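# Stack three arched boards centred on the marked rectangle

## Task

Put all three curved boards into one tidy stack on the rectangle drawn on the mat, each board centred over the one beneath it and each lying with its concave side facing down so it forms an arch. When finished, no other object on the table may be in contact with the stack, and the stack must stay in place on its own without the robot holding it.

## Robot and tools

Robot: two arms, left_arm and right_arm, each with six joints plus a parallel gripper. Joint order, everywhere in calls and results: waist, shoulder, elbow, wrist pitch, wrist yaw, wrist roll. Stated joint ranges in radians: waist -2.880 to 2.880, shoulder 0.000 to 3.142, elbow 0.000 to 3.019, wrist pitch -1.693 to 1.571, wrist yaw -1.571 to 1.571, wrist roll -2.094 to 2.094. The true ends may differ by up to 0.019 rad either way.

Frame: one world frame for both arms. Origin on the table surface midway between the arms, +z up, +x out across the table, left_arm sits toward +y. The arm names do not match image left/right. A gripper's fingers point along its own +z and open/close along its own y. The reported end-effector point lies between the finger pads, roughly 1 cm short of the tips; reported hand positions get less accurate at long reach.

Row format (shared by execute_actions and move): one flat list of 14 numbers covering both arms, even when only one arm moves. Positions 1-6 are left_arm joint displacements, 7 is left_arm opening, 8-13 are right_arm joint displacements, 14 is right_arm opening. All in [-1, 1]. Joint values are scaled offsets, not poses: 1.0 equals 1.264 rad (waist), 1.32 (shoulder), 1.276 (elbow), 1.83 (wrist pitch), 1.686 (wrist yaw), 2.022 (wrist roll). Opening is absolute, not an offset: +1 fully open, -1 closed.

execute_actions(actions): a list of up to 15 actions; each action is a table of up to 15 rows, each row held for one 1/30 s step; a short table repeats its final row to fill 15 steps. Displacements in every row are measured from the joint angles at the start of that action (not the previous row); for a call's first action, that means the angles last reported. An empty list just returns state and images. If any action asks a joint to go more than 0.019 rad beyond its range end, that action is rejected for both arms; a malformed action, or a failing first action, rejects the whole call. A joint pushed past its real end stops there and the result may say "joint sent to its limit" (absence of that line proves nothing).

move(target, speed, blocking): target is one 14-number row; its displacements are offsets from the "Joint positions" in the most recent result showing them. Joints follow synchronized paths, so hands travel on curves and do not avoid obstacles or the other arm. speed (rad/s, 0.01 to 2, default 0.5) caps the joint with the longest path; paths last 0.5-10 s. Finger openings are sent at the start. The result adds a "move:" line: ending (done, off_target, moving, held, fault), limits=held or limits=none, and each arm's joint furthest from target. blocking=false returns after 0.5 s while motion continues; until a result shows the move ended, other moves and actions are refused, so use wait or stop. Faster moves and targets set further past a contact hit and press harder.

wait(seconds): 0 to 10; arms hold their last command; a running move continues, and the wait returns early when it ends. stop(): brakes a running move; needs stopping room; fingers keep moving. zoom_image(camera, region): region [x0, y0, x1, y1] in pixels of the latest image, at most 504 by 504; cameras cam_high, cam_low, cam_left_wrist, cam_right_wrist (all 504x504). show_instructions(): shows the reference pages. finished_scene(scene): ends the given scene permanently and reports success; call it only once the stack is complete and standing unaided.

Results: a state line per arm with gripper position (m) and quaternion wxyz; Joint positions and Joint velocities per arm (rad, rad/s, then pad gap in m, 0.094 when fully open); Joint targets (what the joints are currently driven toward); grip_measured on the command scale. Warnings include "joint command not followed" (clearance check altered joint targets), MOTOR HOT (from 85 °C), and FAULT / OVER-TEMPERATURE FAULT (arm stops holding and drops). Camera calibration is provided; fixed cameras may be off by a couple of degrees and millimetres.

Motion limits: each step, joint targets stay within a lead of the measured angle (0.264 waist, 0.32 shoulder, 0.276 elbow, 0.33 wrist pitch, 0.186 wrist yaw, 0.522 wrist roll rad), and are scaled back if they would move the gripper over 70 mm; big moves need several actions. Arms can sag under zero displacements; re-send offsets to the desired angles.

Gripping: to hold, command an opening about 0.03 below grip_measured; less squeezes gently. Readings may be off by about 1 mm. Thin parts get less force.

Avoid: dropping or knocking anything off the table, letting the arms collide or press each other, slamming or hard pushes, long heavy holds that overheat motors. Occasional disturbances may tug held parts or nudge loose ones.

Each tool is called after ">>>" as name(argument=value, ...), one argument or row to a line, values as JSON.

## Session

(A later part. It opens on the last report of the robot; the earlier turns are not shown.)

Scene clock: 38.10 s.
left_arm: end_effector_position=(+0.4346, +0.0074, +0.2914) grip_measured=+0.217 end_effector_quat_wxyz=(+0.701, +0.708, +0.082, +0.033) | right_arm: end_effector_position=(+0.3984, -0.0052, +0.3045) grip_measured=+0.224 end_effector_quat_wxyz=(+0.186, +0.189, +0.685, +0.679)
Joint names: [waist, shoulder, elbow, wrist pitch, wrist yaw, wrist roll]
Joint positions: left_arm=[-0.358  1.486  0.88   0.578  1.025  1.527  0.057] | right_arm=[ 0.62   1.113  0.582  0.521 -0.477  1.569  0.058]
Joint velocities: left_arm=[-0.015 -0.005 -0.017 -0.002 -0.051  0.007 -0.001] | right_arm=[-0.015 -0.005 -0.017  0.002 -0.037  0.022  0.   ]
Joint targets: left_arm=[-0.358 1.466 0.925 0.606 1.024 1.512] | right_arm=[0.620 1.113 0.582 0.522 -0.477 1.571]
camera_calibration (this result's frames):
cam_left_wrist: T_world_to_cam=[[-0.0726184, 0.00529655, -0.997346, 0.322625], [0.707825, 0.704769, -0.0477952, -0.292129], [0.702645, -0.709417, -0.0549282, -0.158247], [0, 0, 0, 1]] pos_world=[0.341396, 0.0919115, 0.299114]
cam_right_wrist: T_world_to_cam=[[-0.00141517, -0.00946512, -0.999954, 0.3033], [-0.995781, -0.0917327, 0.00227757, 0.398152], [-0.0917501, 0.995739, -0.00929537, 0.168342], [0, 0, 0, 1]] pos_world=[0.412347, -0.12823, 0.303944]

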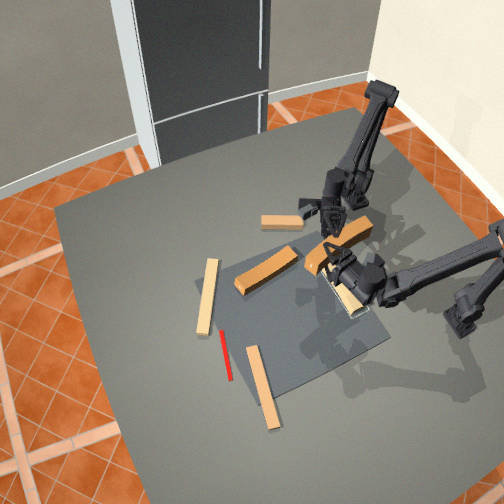

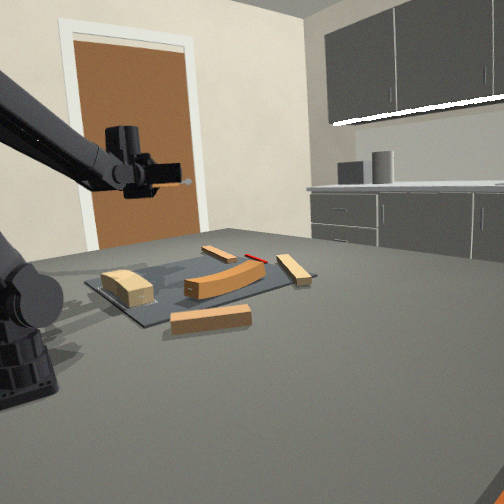

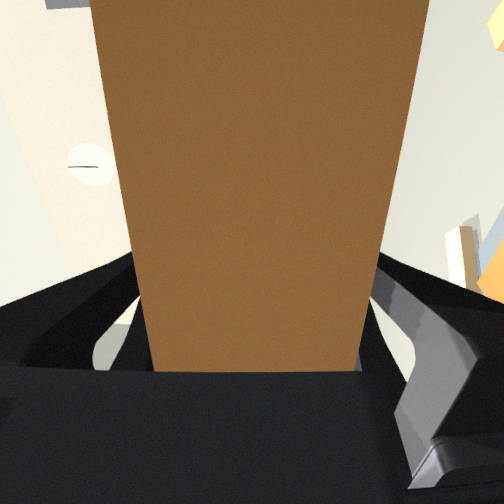

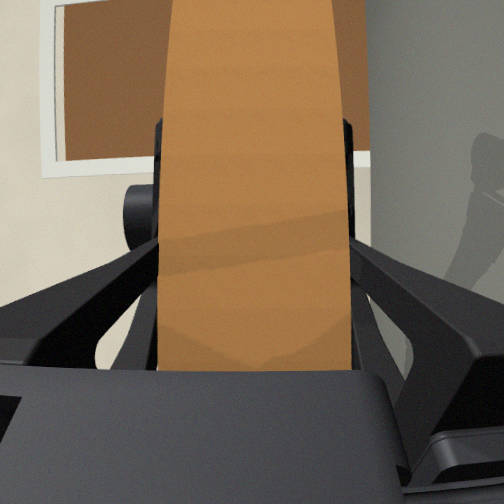

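>>> move(
  target=[0,-0.015,0.03,0.015,0,-0.008,1.0, 0,-0.015,0.03,0.01,0,0,0.16],
)

>>> move(
  target=[0.65,0,0.02,0,0,0,1.0, 0,-0.01,0.02,0.005,0,0,0.16],
  speed=0.5,
)

Scene clock: 39.00 s.
left_arm: end_effector_position=(+0.4345, +0.0074, +0.2935) grip_measured=+1.000 end_effector_quat_wxyz=(+0.703, +0.706, +0.080, +0.035) | right_arm: end_effector_position=(+0.3977, -0.0057, +0.2960) grip_measured=+0.224 end_effector_quat_wxyz=(+0.181, +0.194, +0.690, +0.674)
Joint names: [waist, shoulder, elbow, wrist pitch, wrist yaw, wrist roll]
Joint positions: left_arm=[-0.358  1.485  0.88   0.588  1.025  1.521  0.094] | right_arm=[ 0.62   1.118  0.573  0.516 -0.477  1.569  0.058]
Joint velocities: left_arm=[-0.015 -0.005  0.017 -0.017  0.037 -0.022  0.   ] | right_arm=[ 0.005  0.005 -0.017 -0.017 -0.022  0.081 -0.   ]
Joint targets: left_arm=[-0.358 1.466 0.918 0.605 1.025 1.511] | right_arm=[0.620 1.093 0.620 0.539 -0.477 1.569]
move: off_target (left_arm, right_arm); limits=none; left_arm: farthest joint: the elbow, 0.038 radians from its target (0.038 radians at the start); right_arm: farthest joint: the elbow, 0.047 radians from its target (0.039 radians at the start)
camera_calibration (this result's frames):
cam_left_wrist: T_world_to_cam=[[-0.0680189, 0.000237575, -0.997684, 0.322824], [0.707999, 0.704573, -0.0481014, -0.291981], [0.70293, -0.709632, -0.0480925, -0.160185], [0, 0, 0, 1]] pos_world=[0.341279, 0.0919735, 0.300328]
cam_right_wrist: T_world_to_cam=[[-0.0179192, -0.0197605, -0.999644, 0.301232], [-0.9956, -0.0916198, 0.0196578, 0.392173], [-0.0919756, 0.995598, -0.0180318, 0.171331], [0, 0, 0, 1]] pos_world=[0.411603, -0.128694, 0.296505]

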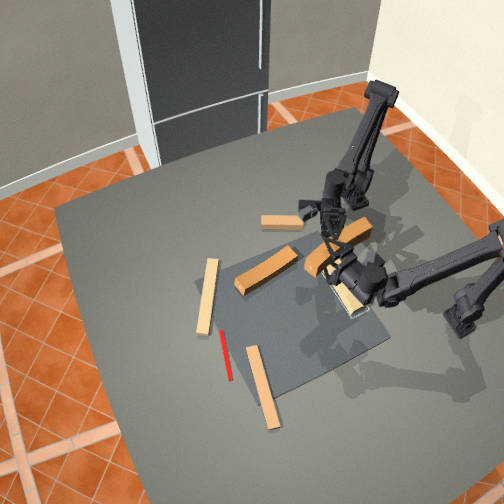

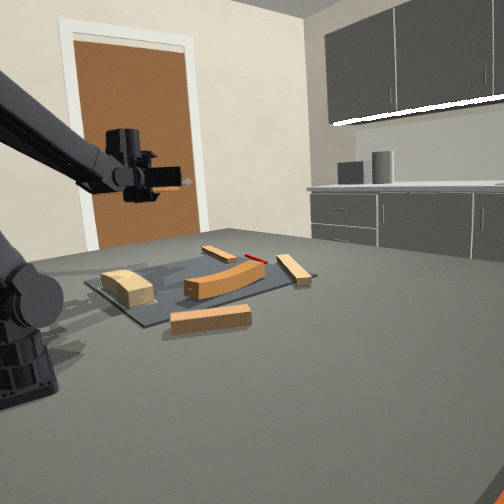

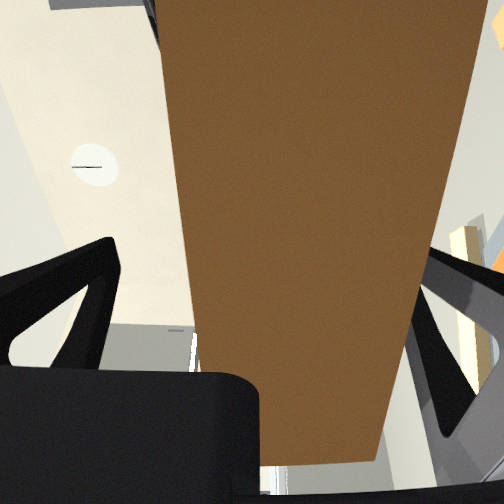

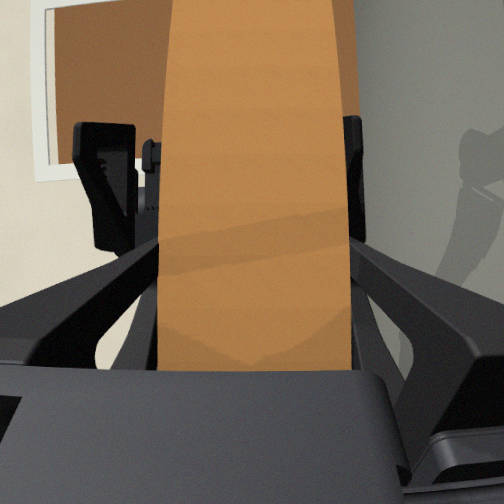

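Scene clock: 41.20 s.
left_arm: end_effector_position=(+0.5397, +0.4413, +0.2930) grip_measured=+1.000 end_effector_quat_wxyz=(+0.630, +0.614, +0.358, +0.314) | right_arm: end_effector_position=(+0.3968, -0.0063, +0.2861) grip_measured=+0.224 end_effector_quat_wxyz=(+0.177, +0.198, +0.696, +0.668)
Joint names: [waist, shoulder, elbow, wrist pitch, wrist yaw, wrist roll]
Joint positions: left_arm=[0.471 1.485 0.879 0.588 1.025 1.52  0.094] | right_arm=[ 0.62   1.125  0.563  0.51  -0.477  1.566  0.058]
Joint velocities: left_arm=[-0.005 -0.005 -0.002 -0.007  0.037 -0.037  0.   ] | right_arm=[-0.015 -0.005 -0.017 -0.002 -0.007  0.037  0.   ]
Joint targets: left_arm=[0.464 1.485 0.906 0.588 1.025 1.521] | right_arm=[0.620 1.105 0.599 0.526 -0.477 1.569]
move: off_target (left_arm, right_arm); limits=none; left_arm: farthest joint: the elbow, 0.026 radians from its target (0.025 radians at the start); right_arm: farthest joint: the elbow, 0.035 radians from its target (0.026 radians at the start)
camera_calibration (this result's frames):
cam_left_wrist: T_world_to_cam=[[-0.0476124, -0.0510891, -0.997559, 0.34093], [-0.0403792, 0.997973, -0.0491831, -0.397416], [0.998049, 0.0379388, -0.0495788, -0.414961], [0, 0, 0, 1]] pos_world=[0.414337, 0.429772, 0.299978]
cam_right_wrist: T_world_to_cam=[[-0.0343735, -0.0336196, -0.998843, 0.297492], [-0.99512, -0.0913476, 0.03732, 0.386198], [-0.0924966, 0.995251, -0.0303156, 0.175337], [0, 0, 0, 1]] pos_world=[0.410757, -0.129225, 0.28805]

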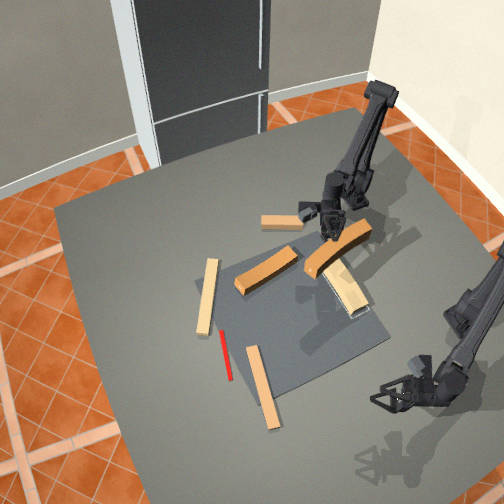

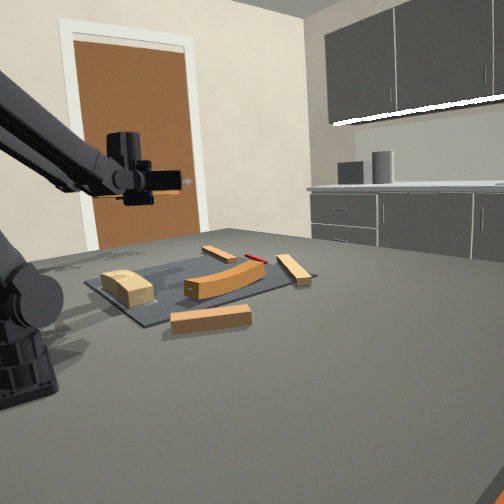

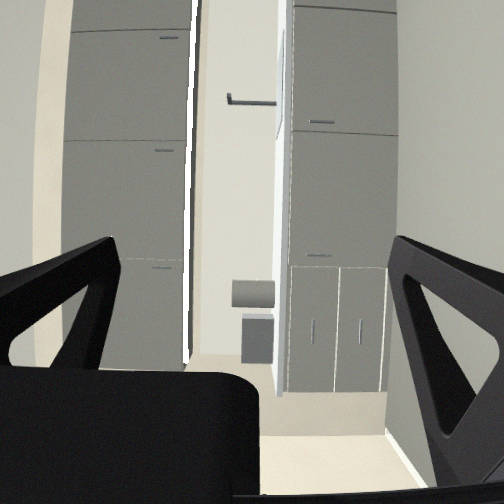

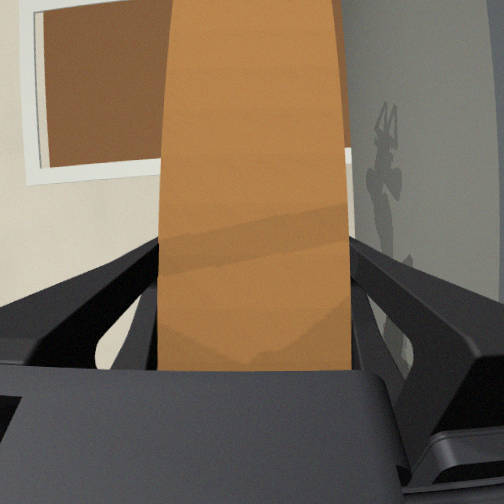

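>>> move(
  target=[0,0,0.03,0,0,0,1.0, 0.1,0.03,0.2,-0.35,-0.014,-0.95,0.16],
  speed=0.7,
)

Scene clock: 45.23 s.
left_arm: end_effector_position=(+0.5397, +0.4413, +0.2930) grip_measured=+1.000 end_effector_quat_wxyz=(+0.630, +0.614, +0.358, +0.314) | right_arm: end_effector_position=(+0.3567, +0.0361, +0.2184) grip_measured=+0.224 end_effector_quat_wxyz=(+0.420, -0.518, +0.687, +0.288)
Joint names: [waist, shoulder, elbow, wrist pitch, wrist yaw, wrist roll]
Joint positions: left_arm=[0.471 1.485 0.879 0.588 1.025 1.52  0.094] | right_arm=[ 0.738  1.171  0.727 -0.134 -0.494 -0.345  0.057]
Joint velocities: left_arm=[ 0.015 -0.005 -0.012 -0.007 -0.022 -0.139  0.   ] | right_arm=[ 0.005  0.005 -0.017  0.002 -0.022 -0.081 -0.   ]
Joint targets: left_arm=[0.471 1.485 0.917 0.588 1.025 1.520] | right_arm=[0.747 1.165 0.818 -0.131 -0.501 -0.356]
move: off_target (left_arm, right_arm); limits=none; left_arm: farthest joint: the elbow, 0.038 radians from its target (0.038 radians at the start); right_arm: farthest joint: the elbow, 0.091 radians from its target (0.255 radians at the start)
camera_calibration (this result's frames):
cam_left_wrist: T_world_to_cam=[[-0.0476124, -0.0510891, -0.997559, 0.34093], [-0.0403792, 0.997973, -0.0491831, -0.397416], [0.998049, 0.0379388, -0.0495788, -0.414961], [0, 0, 0, 1]] pos_world=[0.414337, 0.429772, 0.299978]
cam_right_wrist: T_world_to_cam=[[0.954365, -0.295251, 0.0448807, -0.341205], [-0.249113, -0.86993, -0.425634, 0.21584], [0.164712, 0.39503, -0.903782, 0.248138], [0, 0, 0, 1]] pos_world=[0.338531, -0.0109974, 0.331445]

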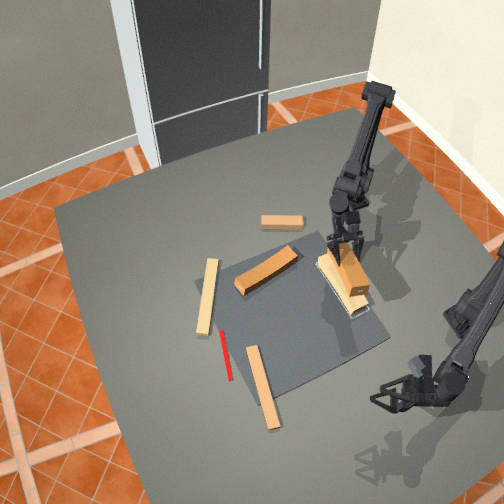

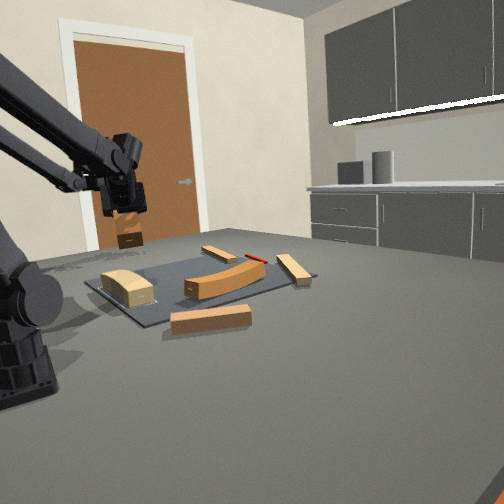

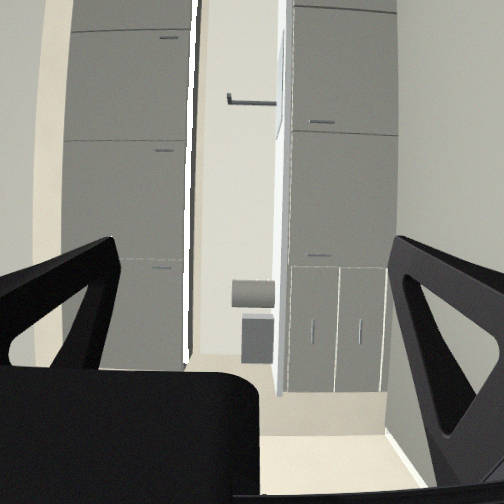

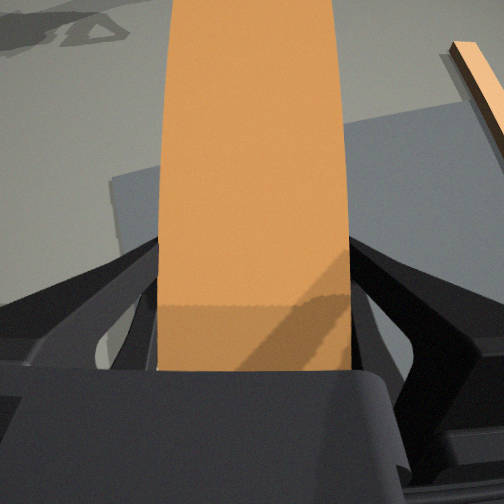

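>>> move(
  target=[0,0,0.03,0,0,0,1.0, 0.012,0.105,0.136,-0.259,-0.008,-0.215,0.16],
  speed=0.35,
)

Scene clock: 47.43 s.
left_arm: end_effector_position=(+0.5397, +0.4413, +0.2930) grip_measured=+1.000 end_effector_quat_wxyz=(+0.630, +0.614, +0.358, +0.314) | right_arm: end_effector_position=(+0.3222, +0.0120, +0.1304) grip_measured=+0.224 end_effector_quat_wxyz=(-0.235, +0.668, -0.668, -0.229)
Joint names: [waist, shoulder, elbow, wrist pitch, wrist yaw, wrist roll]
Joint positions: left_arm=[0.471 1.485 0.879 0.588 1.025 1.52  0.094] | right_arm=[ 0.743  1.317  0.818 -0.605 -0.498 -0.769  0.057]
Joint velocities: left_arm=[-0.005  0.005 -0.007  0.012  0.037 -0.022  0.   ] | right_arm=[-0.005  0.005 -0.022  0.017 -0.007 -0.022  0.   ]
Joint targets: left_arm=[0.471 1.485 0.917 0.588 1.025 1.520] | right_arm=[0.753 1.309 0.901 -0.608 -0.507 -0.779]
move: off_target (left_arm, right_arm); limits=none; left_arm: farthest joint: the elbow, 0.038 radians from its target (0.038 radians at the start); right_arm: farthest joint: the elbow, 0.083 radians from its target (0.173 radians at the start)
camera_calibration (this result's frames):
cam_left_wrist: T_world_to_cam=[[-0.0476124, -0.0510891, -0.997559, 0.34093], [-0.0403792, 0.997973, -0.0491831, -0.397416], [0.998049, 0.0379388, -0.0495788, -0.414961], [0, 0, 0, 1]] pos_world=[0.414337, 0.429772, 0.299978]
cam_right_wrist: T_world_to_cam=[[0.99994, 0.00113281, 0.0108813, -0.325302], [0.00157538, -0.999168, -0.0407504, 0.0193934], [0.0108261, 0.0407651, -0.99911, 0.25004], [0, 0, 0, 1]] pos_world=[0.322545, 0.00955287, 0.254147]

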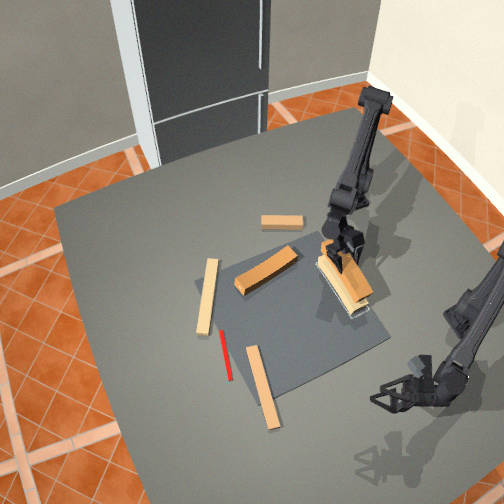

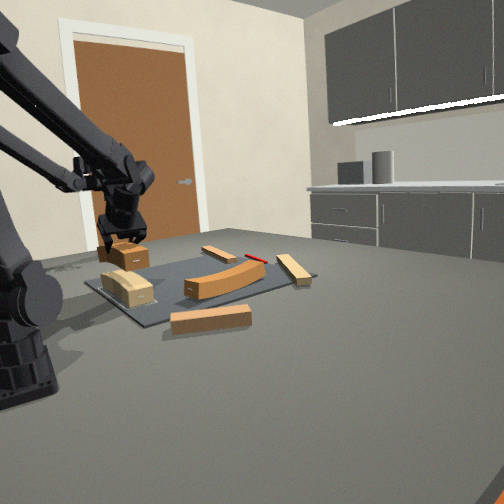

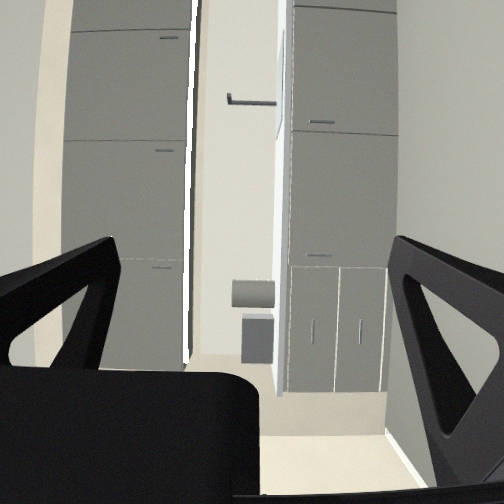

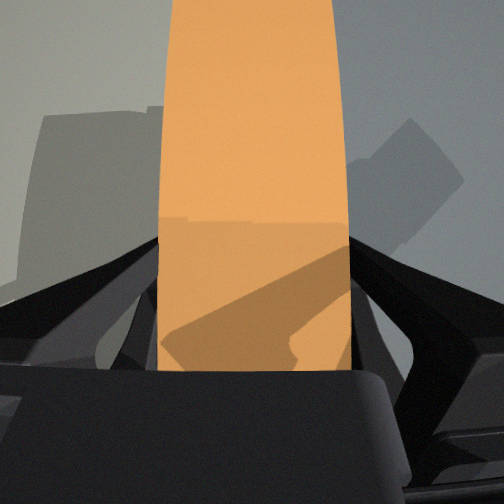

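>>> move(
  target=[0,0,0.03,0,0,0,1.0, 0,0.032,-0.032,0.06,0,0,0.16],
  speed=0.12,
)

>>> zoom_image(
  camera="cam_low",
  region=[60,200,200,340],
)

>>> zoom_image(
  camera="cam_high",
  region=[290,220,400,340],
)

Scene clock: 49.00 s.
left_arm: end_effector_position=(+0.5397, +0.4413, +0.2930) grip_measured=+1.000 end_effector_quat_wxyz=(+0.630, +0.614, +0.358, +0.314) | right_arm: end_effector_position=(+0.3200, +0.0095, +0.0993) grip_measured=+0.224 end_effector_quat_wxyz=(-0.229, +0.668, -0.671, -0.228)
Joint names: [waist, shoulder, elbow, wrist pitch, wrist yaw, wrist roll]
Joint positions: left_arm=[0.471 1.485 0.879 0.588 1.025 1.52  0.094] | right_arm=[ 0.743  1.363  0.77  -0.523 -0.494 -0.769  0.057]
Joint velocities: left_arm=[ 0.005 -0.005  0.002 -0.002  0.037  0.022  0.   ] | right_arm=[ 0.015  0.005 -0.017  0.002 -0.007 -0.051  0.002]
Joint targets: left_arm=[0.471 1.485 0.917 0.588 1.025 1.520] | right_arm=[0.743 1.359 0.777 -0.495 -0.498 -0.769]
move: off_target (left_arm, right_arm); limits=none; left_arm: farthest joint: the elbow, 0.038 radians from its target (0.038 radians at the start); right_arm: farthest joint: the wrist pitch, 0.027 radians from its target (0.110 radians at the start)
camera_calibration (this result's frames):
cam_left_wrist: T_world_to_cam=[[-0.0476124, -0.0510891, -0.997559, 0.34093], [-0.0403792, 0.997973, -0.0491831, -0.397416], [0.998049, 0.0379388, -0.0495788, -0.414961], [0, 0, 0, 1]] pos_world=[0.414337, 0.429772, 0.299978]
cam_right_wrist: T_world_to_cam=[[0.999992, 0.000279328, 0.00408441, -0.322073], [0.000405535, -0.999521, -0.0309315, 0.015069], [0.00407381, 0.0309329, -0.999513, 0.221366], [0, 0, 0, 1]] pos_world=[0.321163, 0.0083043, 0.22304]

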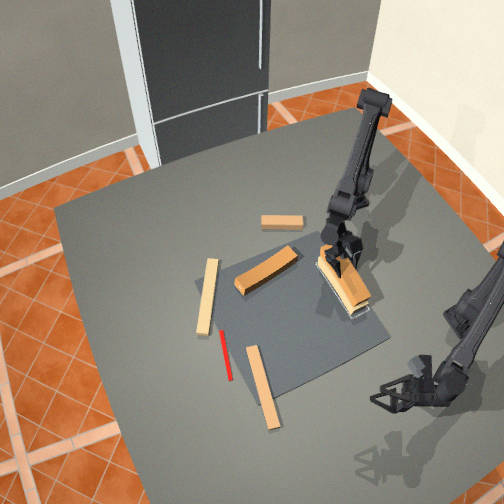

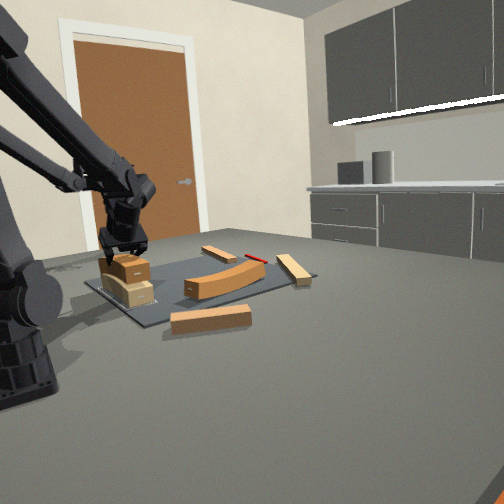

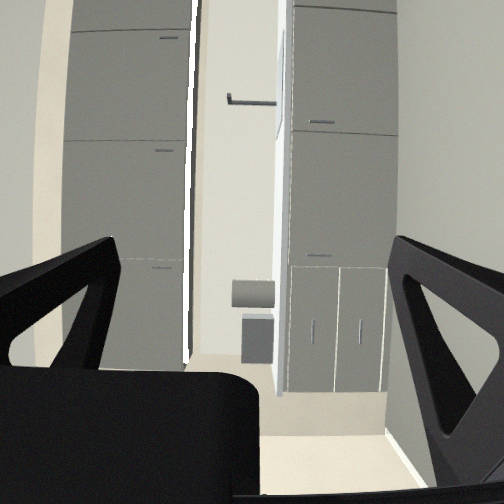

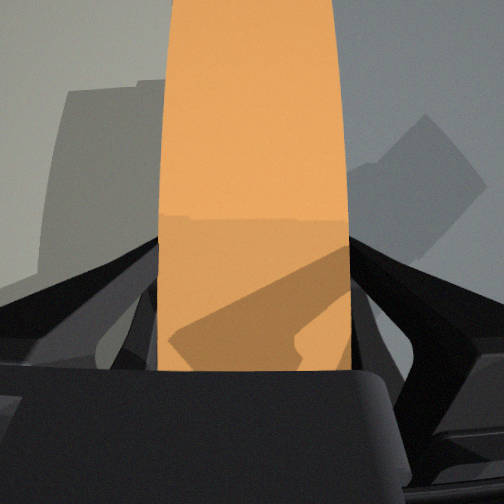

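Region (60, 200, 200, 340) of cam_low's 504x504 image, scaled by 3.600, with more detail than that image has.

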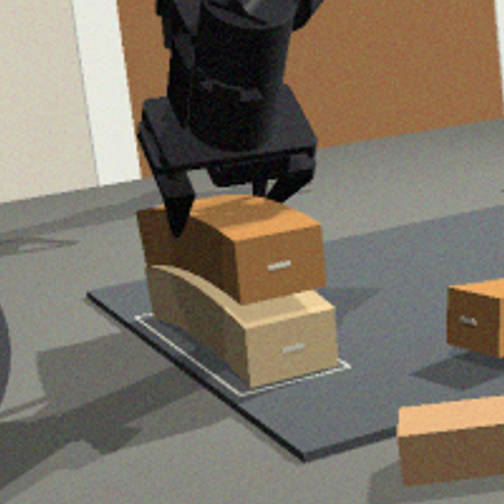

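Region (290, 220, 400, 340) of cam_high's 504x504 image, scaled by 4.200, with more detail than that image has; it fills the left 462 columns of this view, and the rest is white.

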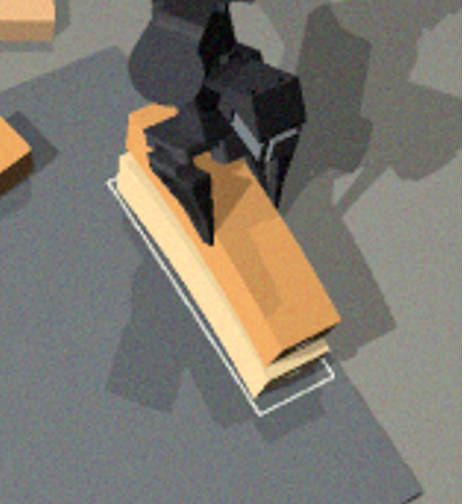

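>>> move(
  target=[0,0,0.03,0,0,0,1.0, 0,0.01,-0.006,0.037,0,0,0.16],
  speed=0.08,
)

>>> zoom_image(
  camera="cam_low",
  region=[80,230,180,330],
)

>>> zoom_image(
  camera="cam_high",
  region=[300,230,400,330],
)

Scene clock: 51.43 s.
left_arm: end_effector_position=(+0.5397, +0.4413, +0.2930) grip_measured=+1.000 end_effector_quat_wxyz=(+0.630, +0.614, +0.358, +0.314) | right_arm: end_effector_position=(+0.3232, +0.0122, +0.0962) grip_measured=+0.224 end_effector_quat_wxyz=(-0.241, +0.668, -0.667, -0.227)
Joint names: [waist, shoulder, elbow, wrist pitch, wrist yaw, wrist roll]
Joint positions: left_arm=[0.471 1.485 0.879 0.588 1.025 1.52  0.094] | right_arm=[ 0.743  1.371  0.76  -0.48  -0.494 -0.769  0.057]
Joint velocities: left_arm=[-0.005 -0.005  0.007 -0.022 -0.066 -0.007  0.   ] | right_arm=[-0.005 -0.005  0.002 -0.002 -0.037 -0.066  0.001]
Joint targets: left_arm=[0.471 1.485 0.917 0.588 1.025 1.520] | right_arm=[0.743 1.376 0.762 -0.455 -0.494 -0.769]
move: off_target (left_arm, right_arm); limits=none; left_arm: farthest joint: the elbow, 0.038 radians from its target (0.038 radians at the start); right_arm: farthest joint: the wrist pitch, 0.025 radians from its target (0.067 radians at the start)
camera_calibration (this result's frames):
cam_left_wrist: T_world_to_cam=[[-0.0476124, -0.0510891, -0.997559, 0.34093], [-0.0403792, 0.997973, -0.0491831, -0.397416], [0.998049, 0.0379388, -0.0495788, -0.414961], [0, 0, 0, 1]] pos_world=[0.414337, 0.429772, 0.299978]
cam_right_wrist: T_world_to_cam=[[0.999727, 0.0000652926, 0.0233629, -0.327089], [0.00115192, -0.998918, -0.0465004, 0.0188591], [0.0233346, 0.0465146, -0.998645, 0.211725], [0, 0, 0, 1]] pos_world=[0.322037, 0.00901175, 0.219956]

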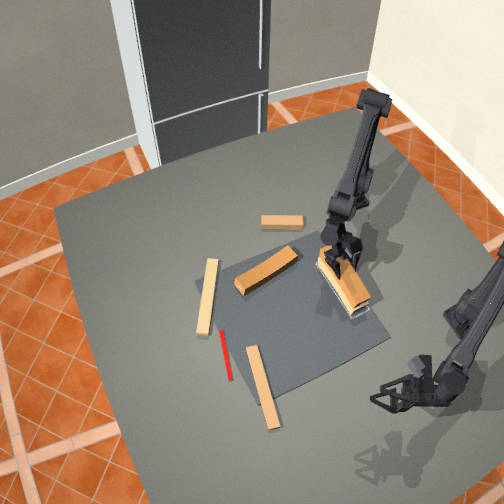

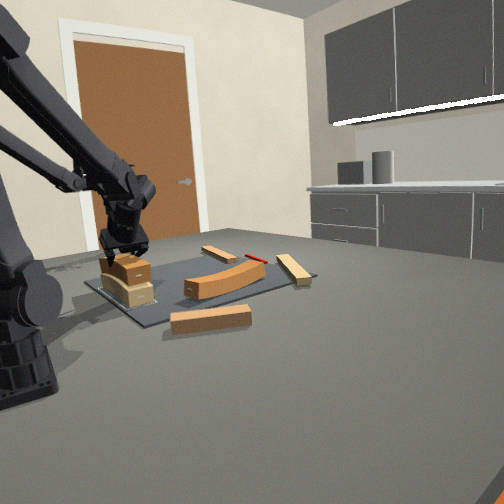

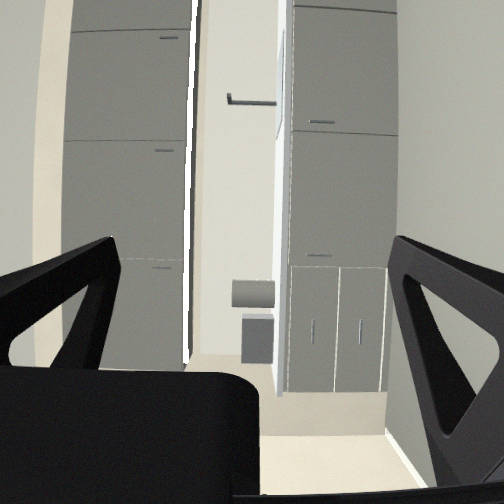

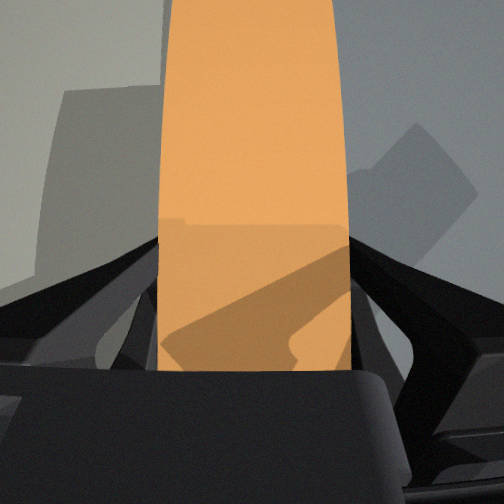

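Region (80, 230, 180, 330) of cam_low's 504x504 image, scaled by 5.040, with more detail than that image has.

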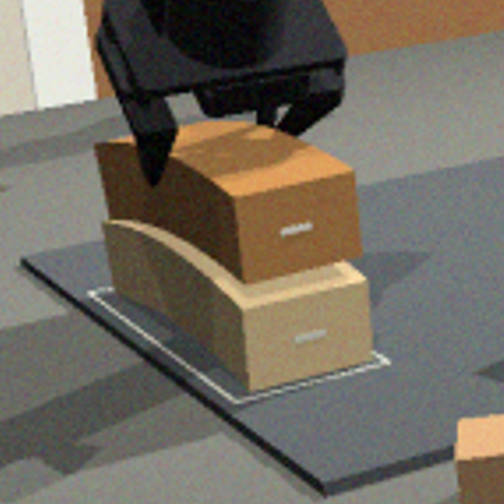

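Region (300, 230, 400, 330) of cam_high's 504x504 image, scaled by 5.040, with more detail than that image has.

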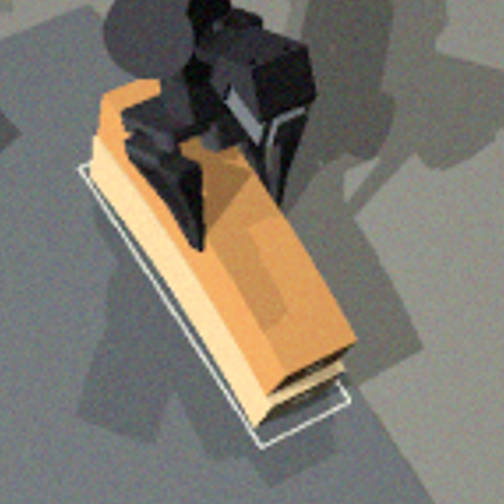

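Alignment looks close; lowering further while reducing the slight tilt.

>>> move(
  target=[0,0,0.03,0,0,0,1.0, 0,0.014,-0.006,0.012,0,0,0.16],
  speed=0.04,
)

>>> zoom_image(
  camera="cam_low",
  region=[80,230,180,330],
)

>>> zoom_image(
  camera="cam_high",
  region=[300,230,400,330],
)

Scene clock: 52.83 s.
left_arm: end_effector_position=(+0.5397, +0.4413, +0.2930) grip_measured=+1.000 end_effector_quat_wxyz=(+0.630, +0.614, +0.358, +0.314) | right_arm: end_effector_position=(+0.3230, +0.0124, +0.0946) grip_measured=+0.224 end_effector_quat_wxyz=(-0.240, +0.668, -0.666, -0.228)
Joint names: [waist, shoulder, elbow, wrist pitch, wrist yaw, wrist roll]
Joint positions: left_arm=[0.471 1.485 0.879 0.588 1.025 1.52  0.094] | right_arm=[ 0.743  1.375  0.759 -0.477 -0.497 -0.769  0.057]
Joint velocities: left_arm=[-0.005  0.005  0.007 -0.012 -0.007  0.007  0.   ] | right_arm=[-0.005 -0.005  0.002  0.002  0.022 -0.022  0.   ]
Joint targets: left_arm=[0.471 1.485 0.917 0.588 1.025 1.520] | right_arm=[0.743 1.389 0.752 -0.458 -0.494 -0.769]
move: off_target (left_arm); limits=none; left_arm: farthest joint: the elbow, 0.038 radians from its target (0.038 radians at the start); right_arm: farthest joint: the wrist pitch, 0.018 radians from its target (0.022 radians at the start)
camera_calibration (this result's frames):
cam_left_wrist: T_world_to_cam=[[-0.0476124, -0.0510891, -0.997559, 0.34093], [-0.0403792, 0.997973, -0.0491831, -0.397416], [0.998049, 0.0379388, -0.0495788, -0.414961], [0, 0, 0, 1]] pos_world=[0.414337, 0.429772, 0.299978]
cam_right_wrist: T_world_to_cam=[[0.999791, 0.00128207, 0.0203908, -0.326519], [0.00224249, -0.998885, -0.0471473, 0.0187789], [0.0203077, 0.0471832, -0.99868, 0.211053], [0, 0, 0, 1]] pos_world=[0.322122, 0.00921843, 0.218318]

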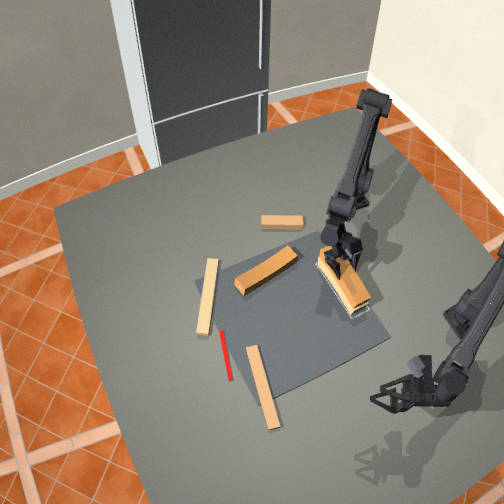

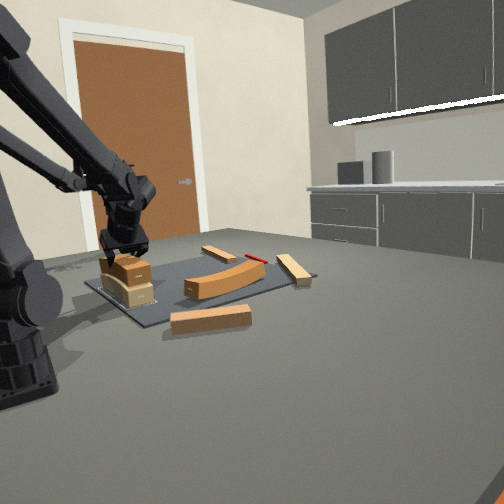

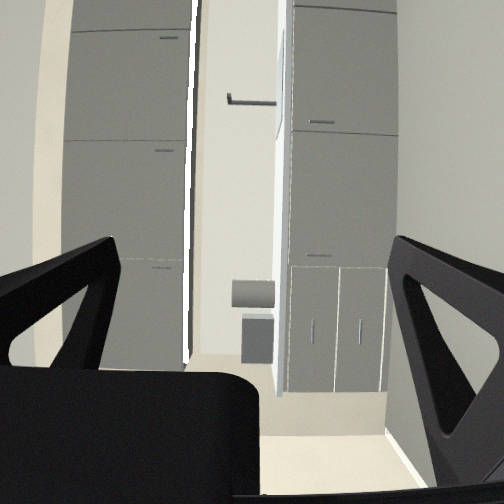

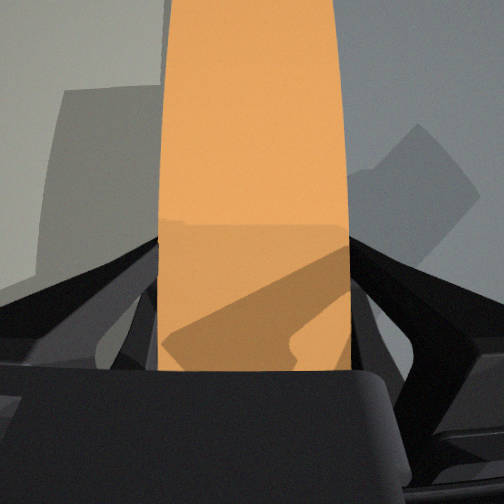

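Region (80, 230, 180, 330) of cam_low's 504x504 image, scaled by 5.040, with more detail than that image has.

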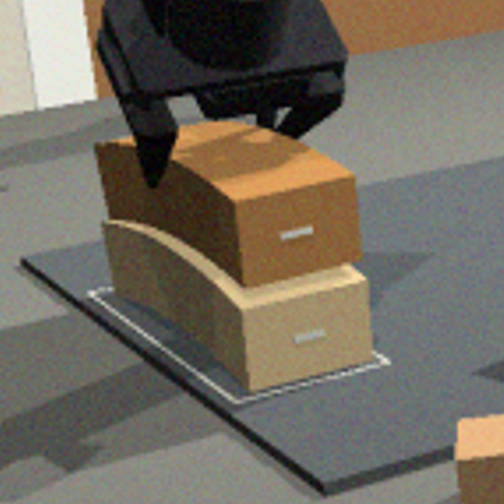

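Region (300, 230, 400, 330) of cam_high's 504x504 image, scaled by 5.040, with more detail than that image has.

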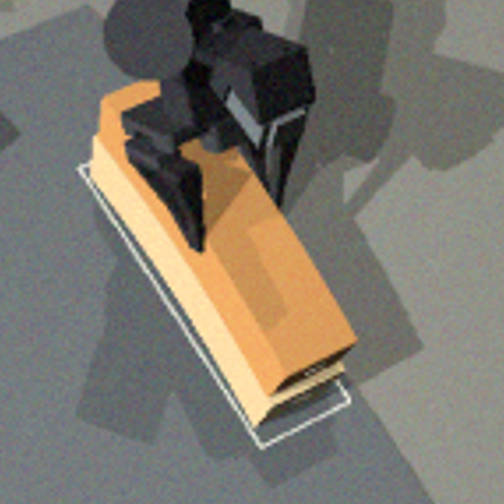

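>>> move(
  target=[0,0,0.03,0,0,0,1.0, -0.018,0.0,0.0,0.01,-0.028,0,0.16],
  speed=0.05,
)

>>> zoom_image(
  camera="cam_low",
  region=[80,230,180,330],
)

>>> zoom_image(
  camera="cam_high",
  region=[300,230,400,330],
)

Scene clock: 54.43 s.
left_arm: end_effector_position=(+0.5397, +0.4413, +0.2930) grip_measured=+1.000 end_effector_quat_wxyz=(+0.630, +0.614, +0.358, +0.314) | right_arm: end_effector_position=(+0.3202, +0.0110, +0.0942) grip_measured=+0.224 end_effector_quat_wxyz=(-0.237, +0.664, -0.665, -0.246)
Joint names: [waist, shoulder, elbow, wrist pitch, wrist yaw, wrist roll]
Joint positions: left_arm=[0.471 1.485 0.879 0.588 1.025 1.52  0.094] | right_arm=[ 0.73   1.377  0.753 -0.477 -0.536 -0.769  0.057]
Joint velocities: left_arm=[ 0.005 -0.005 -0.017 -0.002 -0.007 -0.007  0.   ] | right_arm=[-0.015 -0.005  0.002 -0.007  0.007  0.11   0.   ]
Joint targets: left_arm=[0.471 1.485 0.917 0.588 1.025 1.520] | right_arm=[0.720 1.375 0.759 -0.458 -0.544 -0.769]
move: off_target (left_arm); limits=none; left_arm: farthest joint: the elbow, 0.038 radians from its target (0.038 radians at the start); right_arm: farthest joint: the wrist pitch, 0.018 radians from its target (0.018 radians at the start)
camera_calibration (this result's frames):
cam_left_wrist: T_world_to_cam=[[-0.0476124, -0.0510891, -0.997559, 0.34093], [-0.0403792, 0.997973, -0.0491831, -0.397416], [0.998049, 0.0379388, -0.0495788, -0.414961], [0, 0, 0, 1]] pos_world=[0.414337, 0.429772, 0.299978]
cam_right_wrist: T_world_to_cam=[[0.99995, 0.00670064, -0.00738577, -0.3212], [0.00617308, -0.997579, -0.0692733, 0.0181002], [-0.00783206, 0.0692242, -0.99757, 0.219487], [0, 0, 0, 1]] pos_world=[0.322791, 0.00501477, 0.217835]

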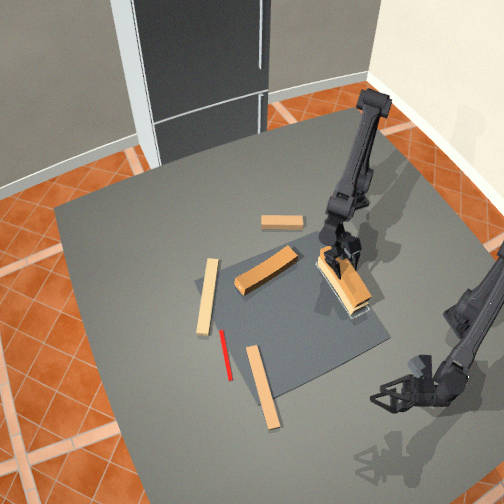

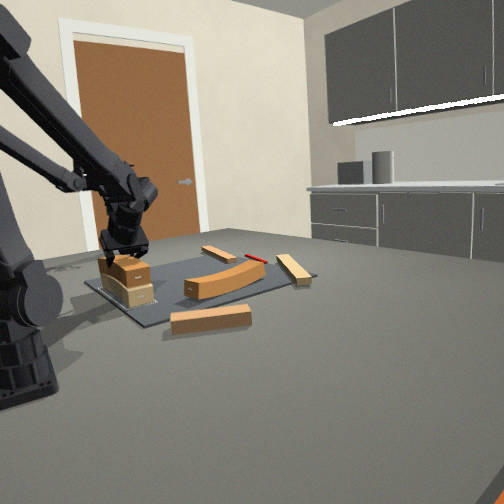

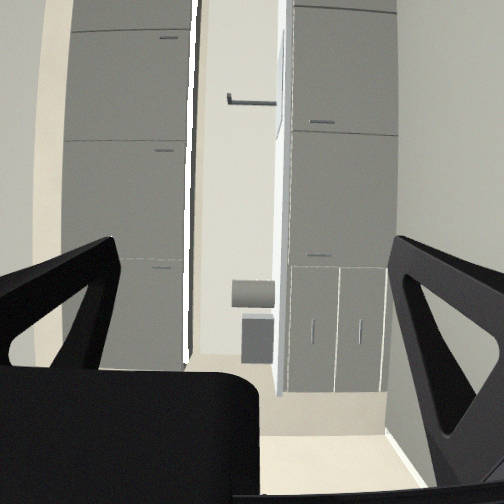

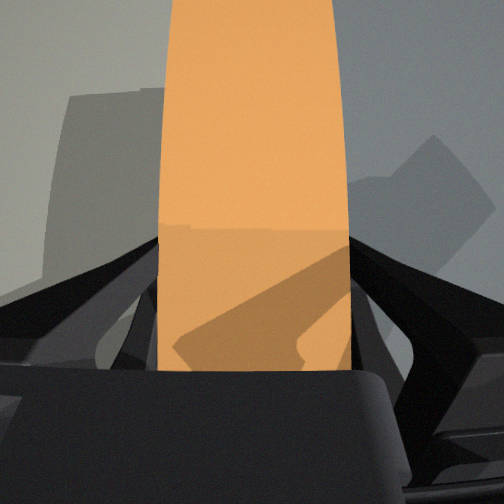

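Region (80, 230, 180, 330) of cam_low's 504x504 image, scaled by 5.040, with more detail than that image has.

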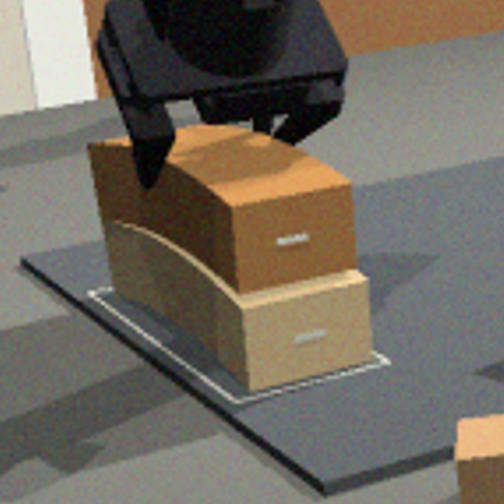

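Region (300, 230, 400, 330) of cam_high's 504x504 image, scaled by 5.040, with more detail than that image has.

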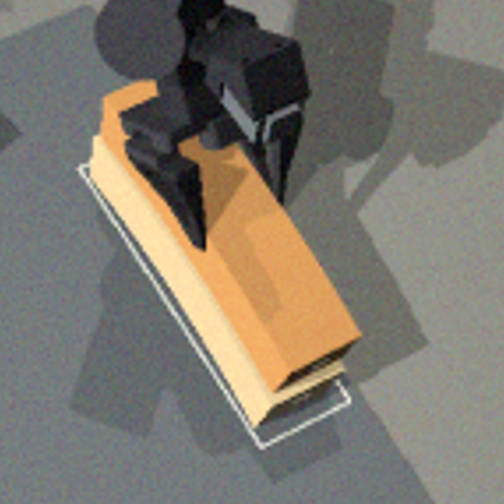

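>>> move(
  target=[0,0,0.03,0,0,0,1.0, -0.012,0.018,0.0,0.015,-0.004,0,0.16],
  speed=0.04,
)

>>> zoom_image(
  camera="cam_low",
  region=[80,230,180,330],
)

>>> zoom_image(
  camera="cam_high",
  region=[300,230,400,330],
)

Scene clock: 55.90 s.
left_arm: end_effector_position=(+0.5397, +0.4413, +0.2930) grip_measured=+1.000 end_effector_quat_wxyz=(+0.630, +0.614, +0.358, +0.314) | right_arm: end_effector_position=(+0.3208, +0.0115, +0.0917) grip_measured=+0.224 end_effector_quat_wxyz=(-0.237, +0.663, -0.665, -0.249)
Joint names: [waist, shoulder, elbow, wrist pitch, wrist yaw, wrist roll]
Joint positions: left_arm=[0.471 1.485 0.879 0.588 1.025 1.52  0.094] | right_arm=[ 0.727  1.385  0.751 -0.467 -0.544 -0.769  0.057]
Joint velocities: left_arm=[ 0.005 -0.015  0.007 -0.017  0.081 -0.125  0.   ] | right_arm=[-0.005 -0.005  0.002  0.002  0.007 -0.066 -0.001]
Joint targets: left_arm=[0.471 1.485 0.917 0.588 1.025 1.520] | right_arm=[0.716 1.400 0.753 -0.449 -0.543 -0.769]
move: off_target (left_arm); limits=none; left_arm: farthest joint: the elbow, 0.038 radians from its target (0.038 radians at the start); right_arm: farthest joint: the wrist pitch, 0.017 radians from its target (0.027 radians at the start)
camera_calibration (this result's frames):
cam_left_wrist: T_world_to_cam=[[-0.0476124, -0.0510891, -0.997559, 0.34093], [-0.0403792, 0.997973, -0.0491831, -0.397416], [0.998049, 0.0379388, -0.0495788, -0.414961], [0, 0, 0, 1]] pos_world=[0.414337, 0.429772, 0.299978]
cam_right_wrist: T_world_to_cam=[[0.999889, 0.00767824, -0.0127807, -0.321373], [0.00669903, -0.997163, -0.0749709, 0.0187745], [-0.01332, 0.0748769, -0.997104, 0.218591], [0, 0, 0, 1]] pos_world=[0.324123, 0.00482136, 0.215258]

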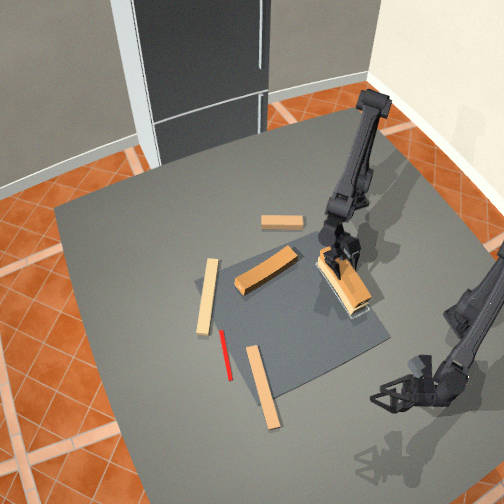

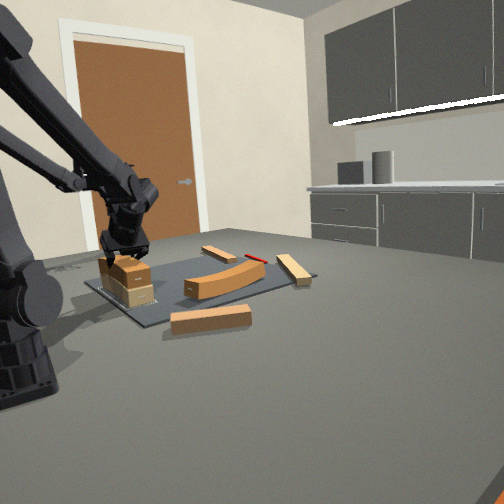

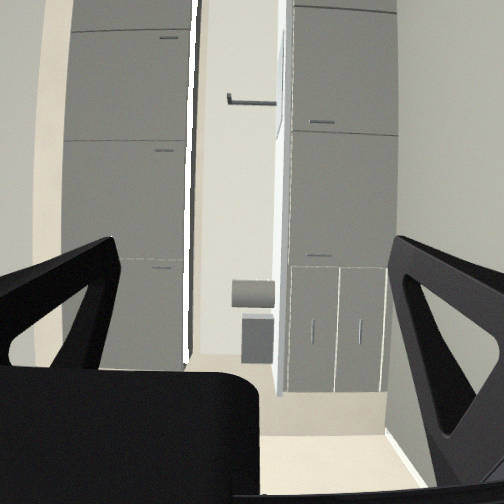

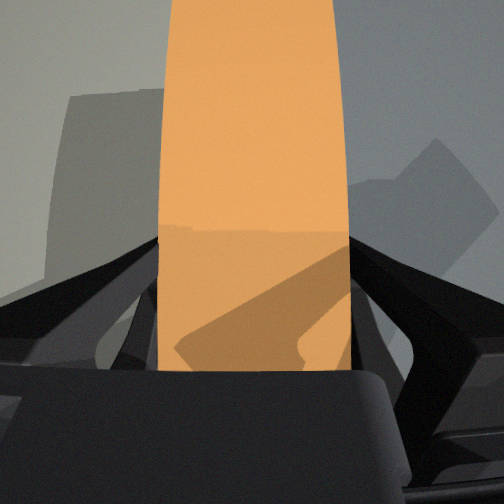

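Region (80, 230, 180, 330) of cam_low's 504x504 image, scaled by 5.040, with more detail than that image has.

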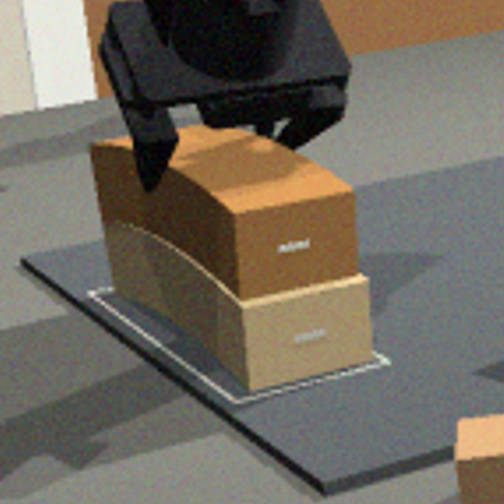

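Region (300, 230, 400, 330) of cam_high's 504x504 image, scaled by 5.040, with more detail than that image has.

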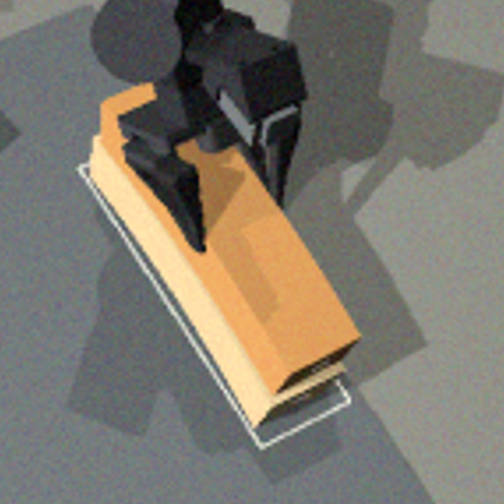

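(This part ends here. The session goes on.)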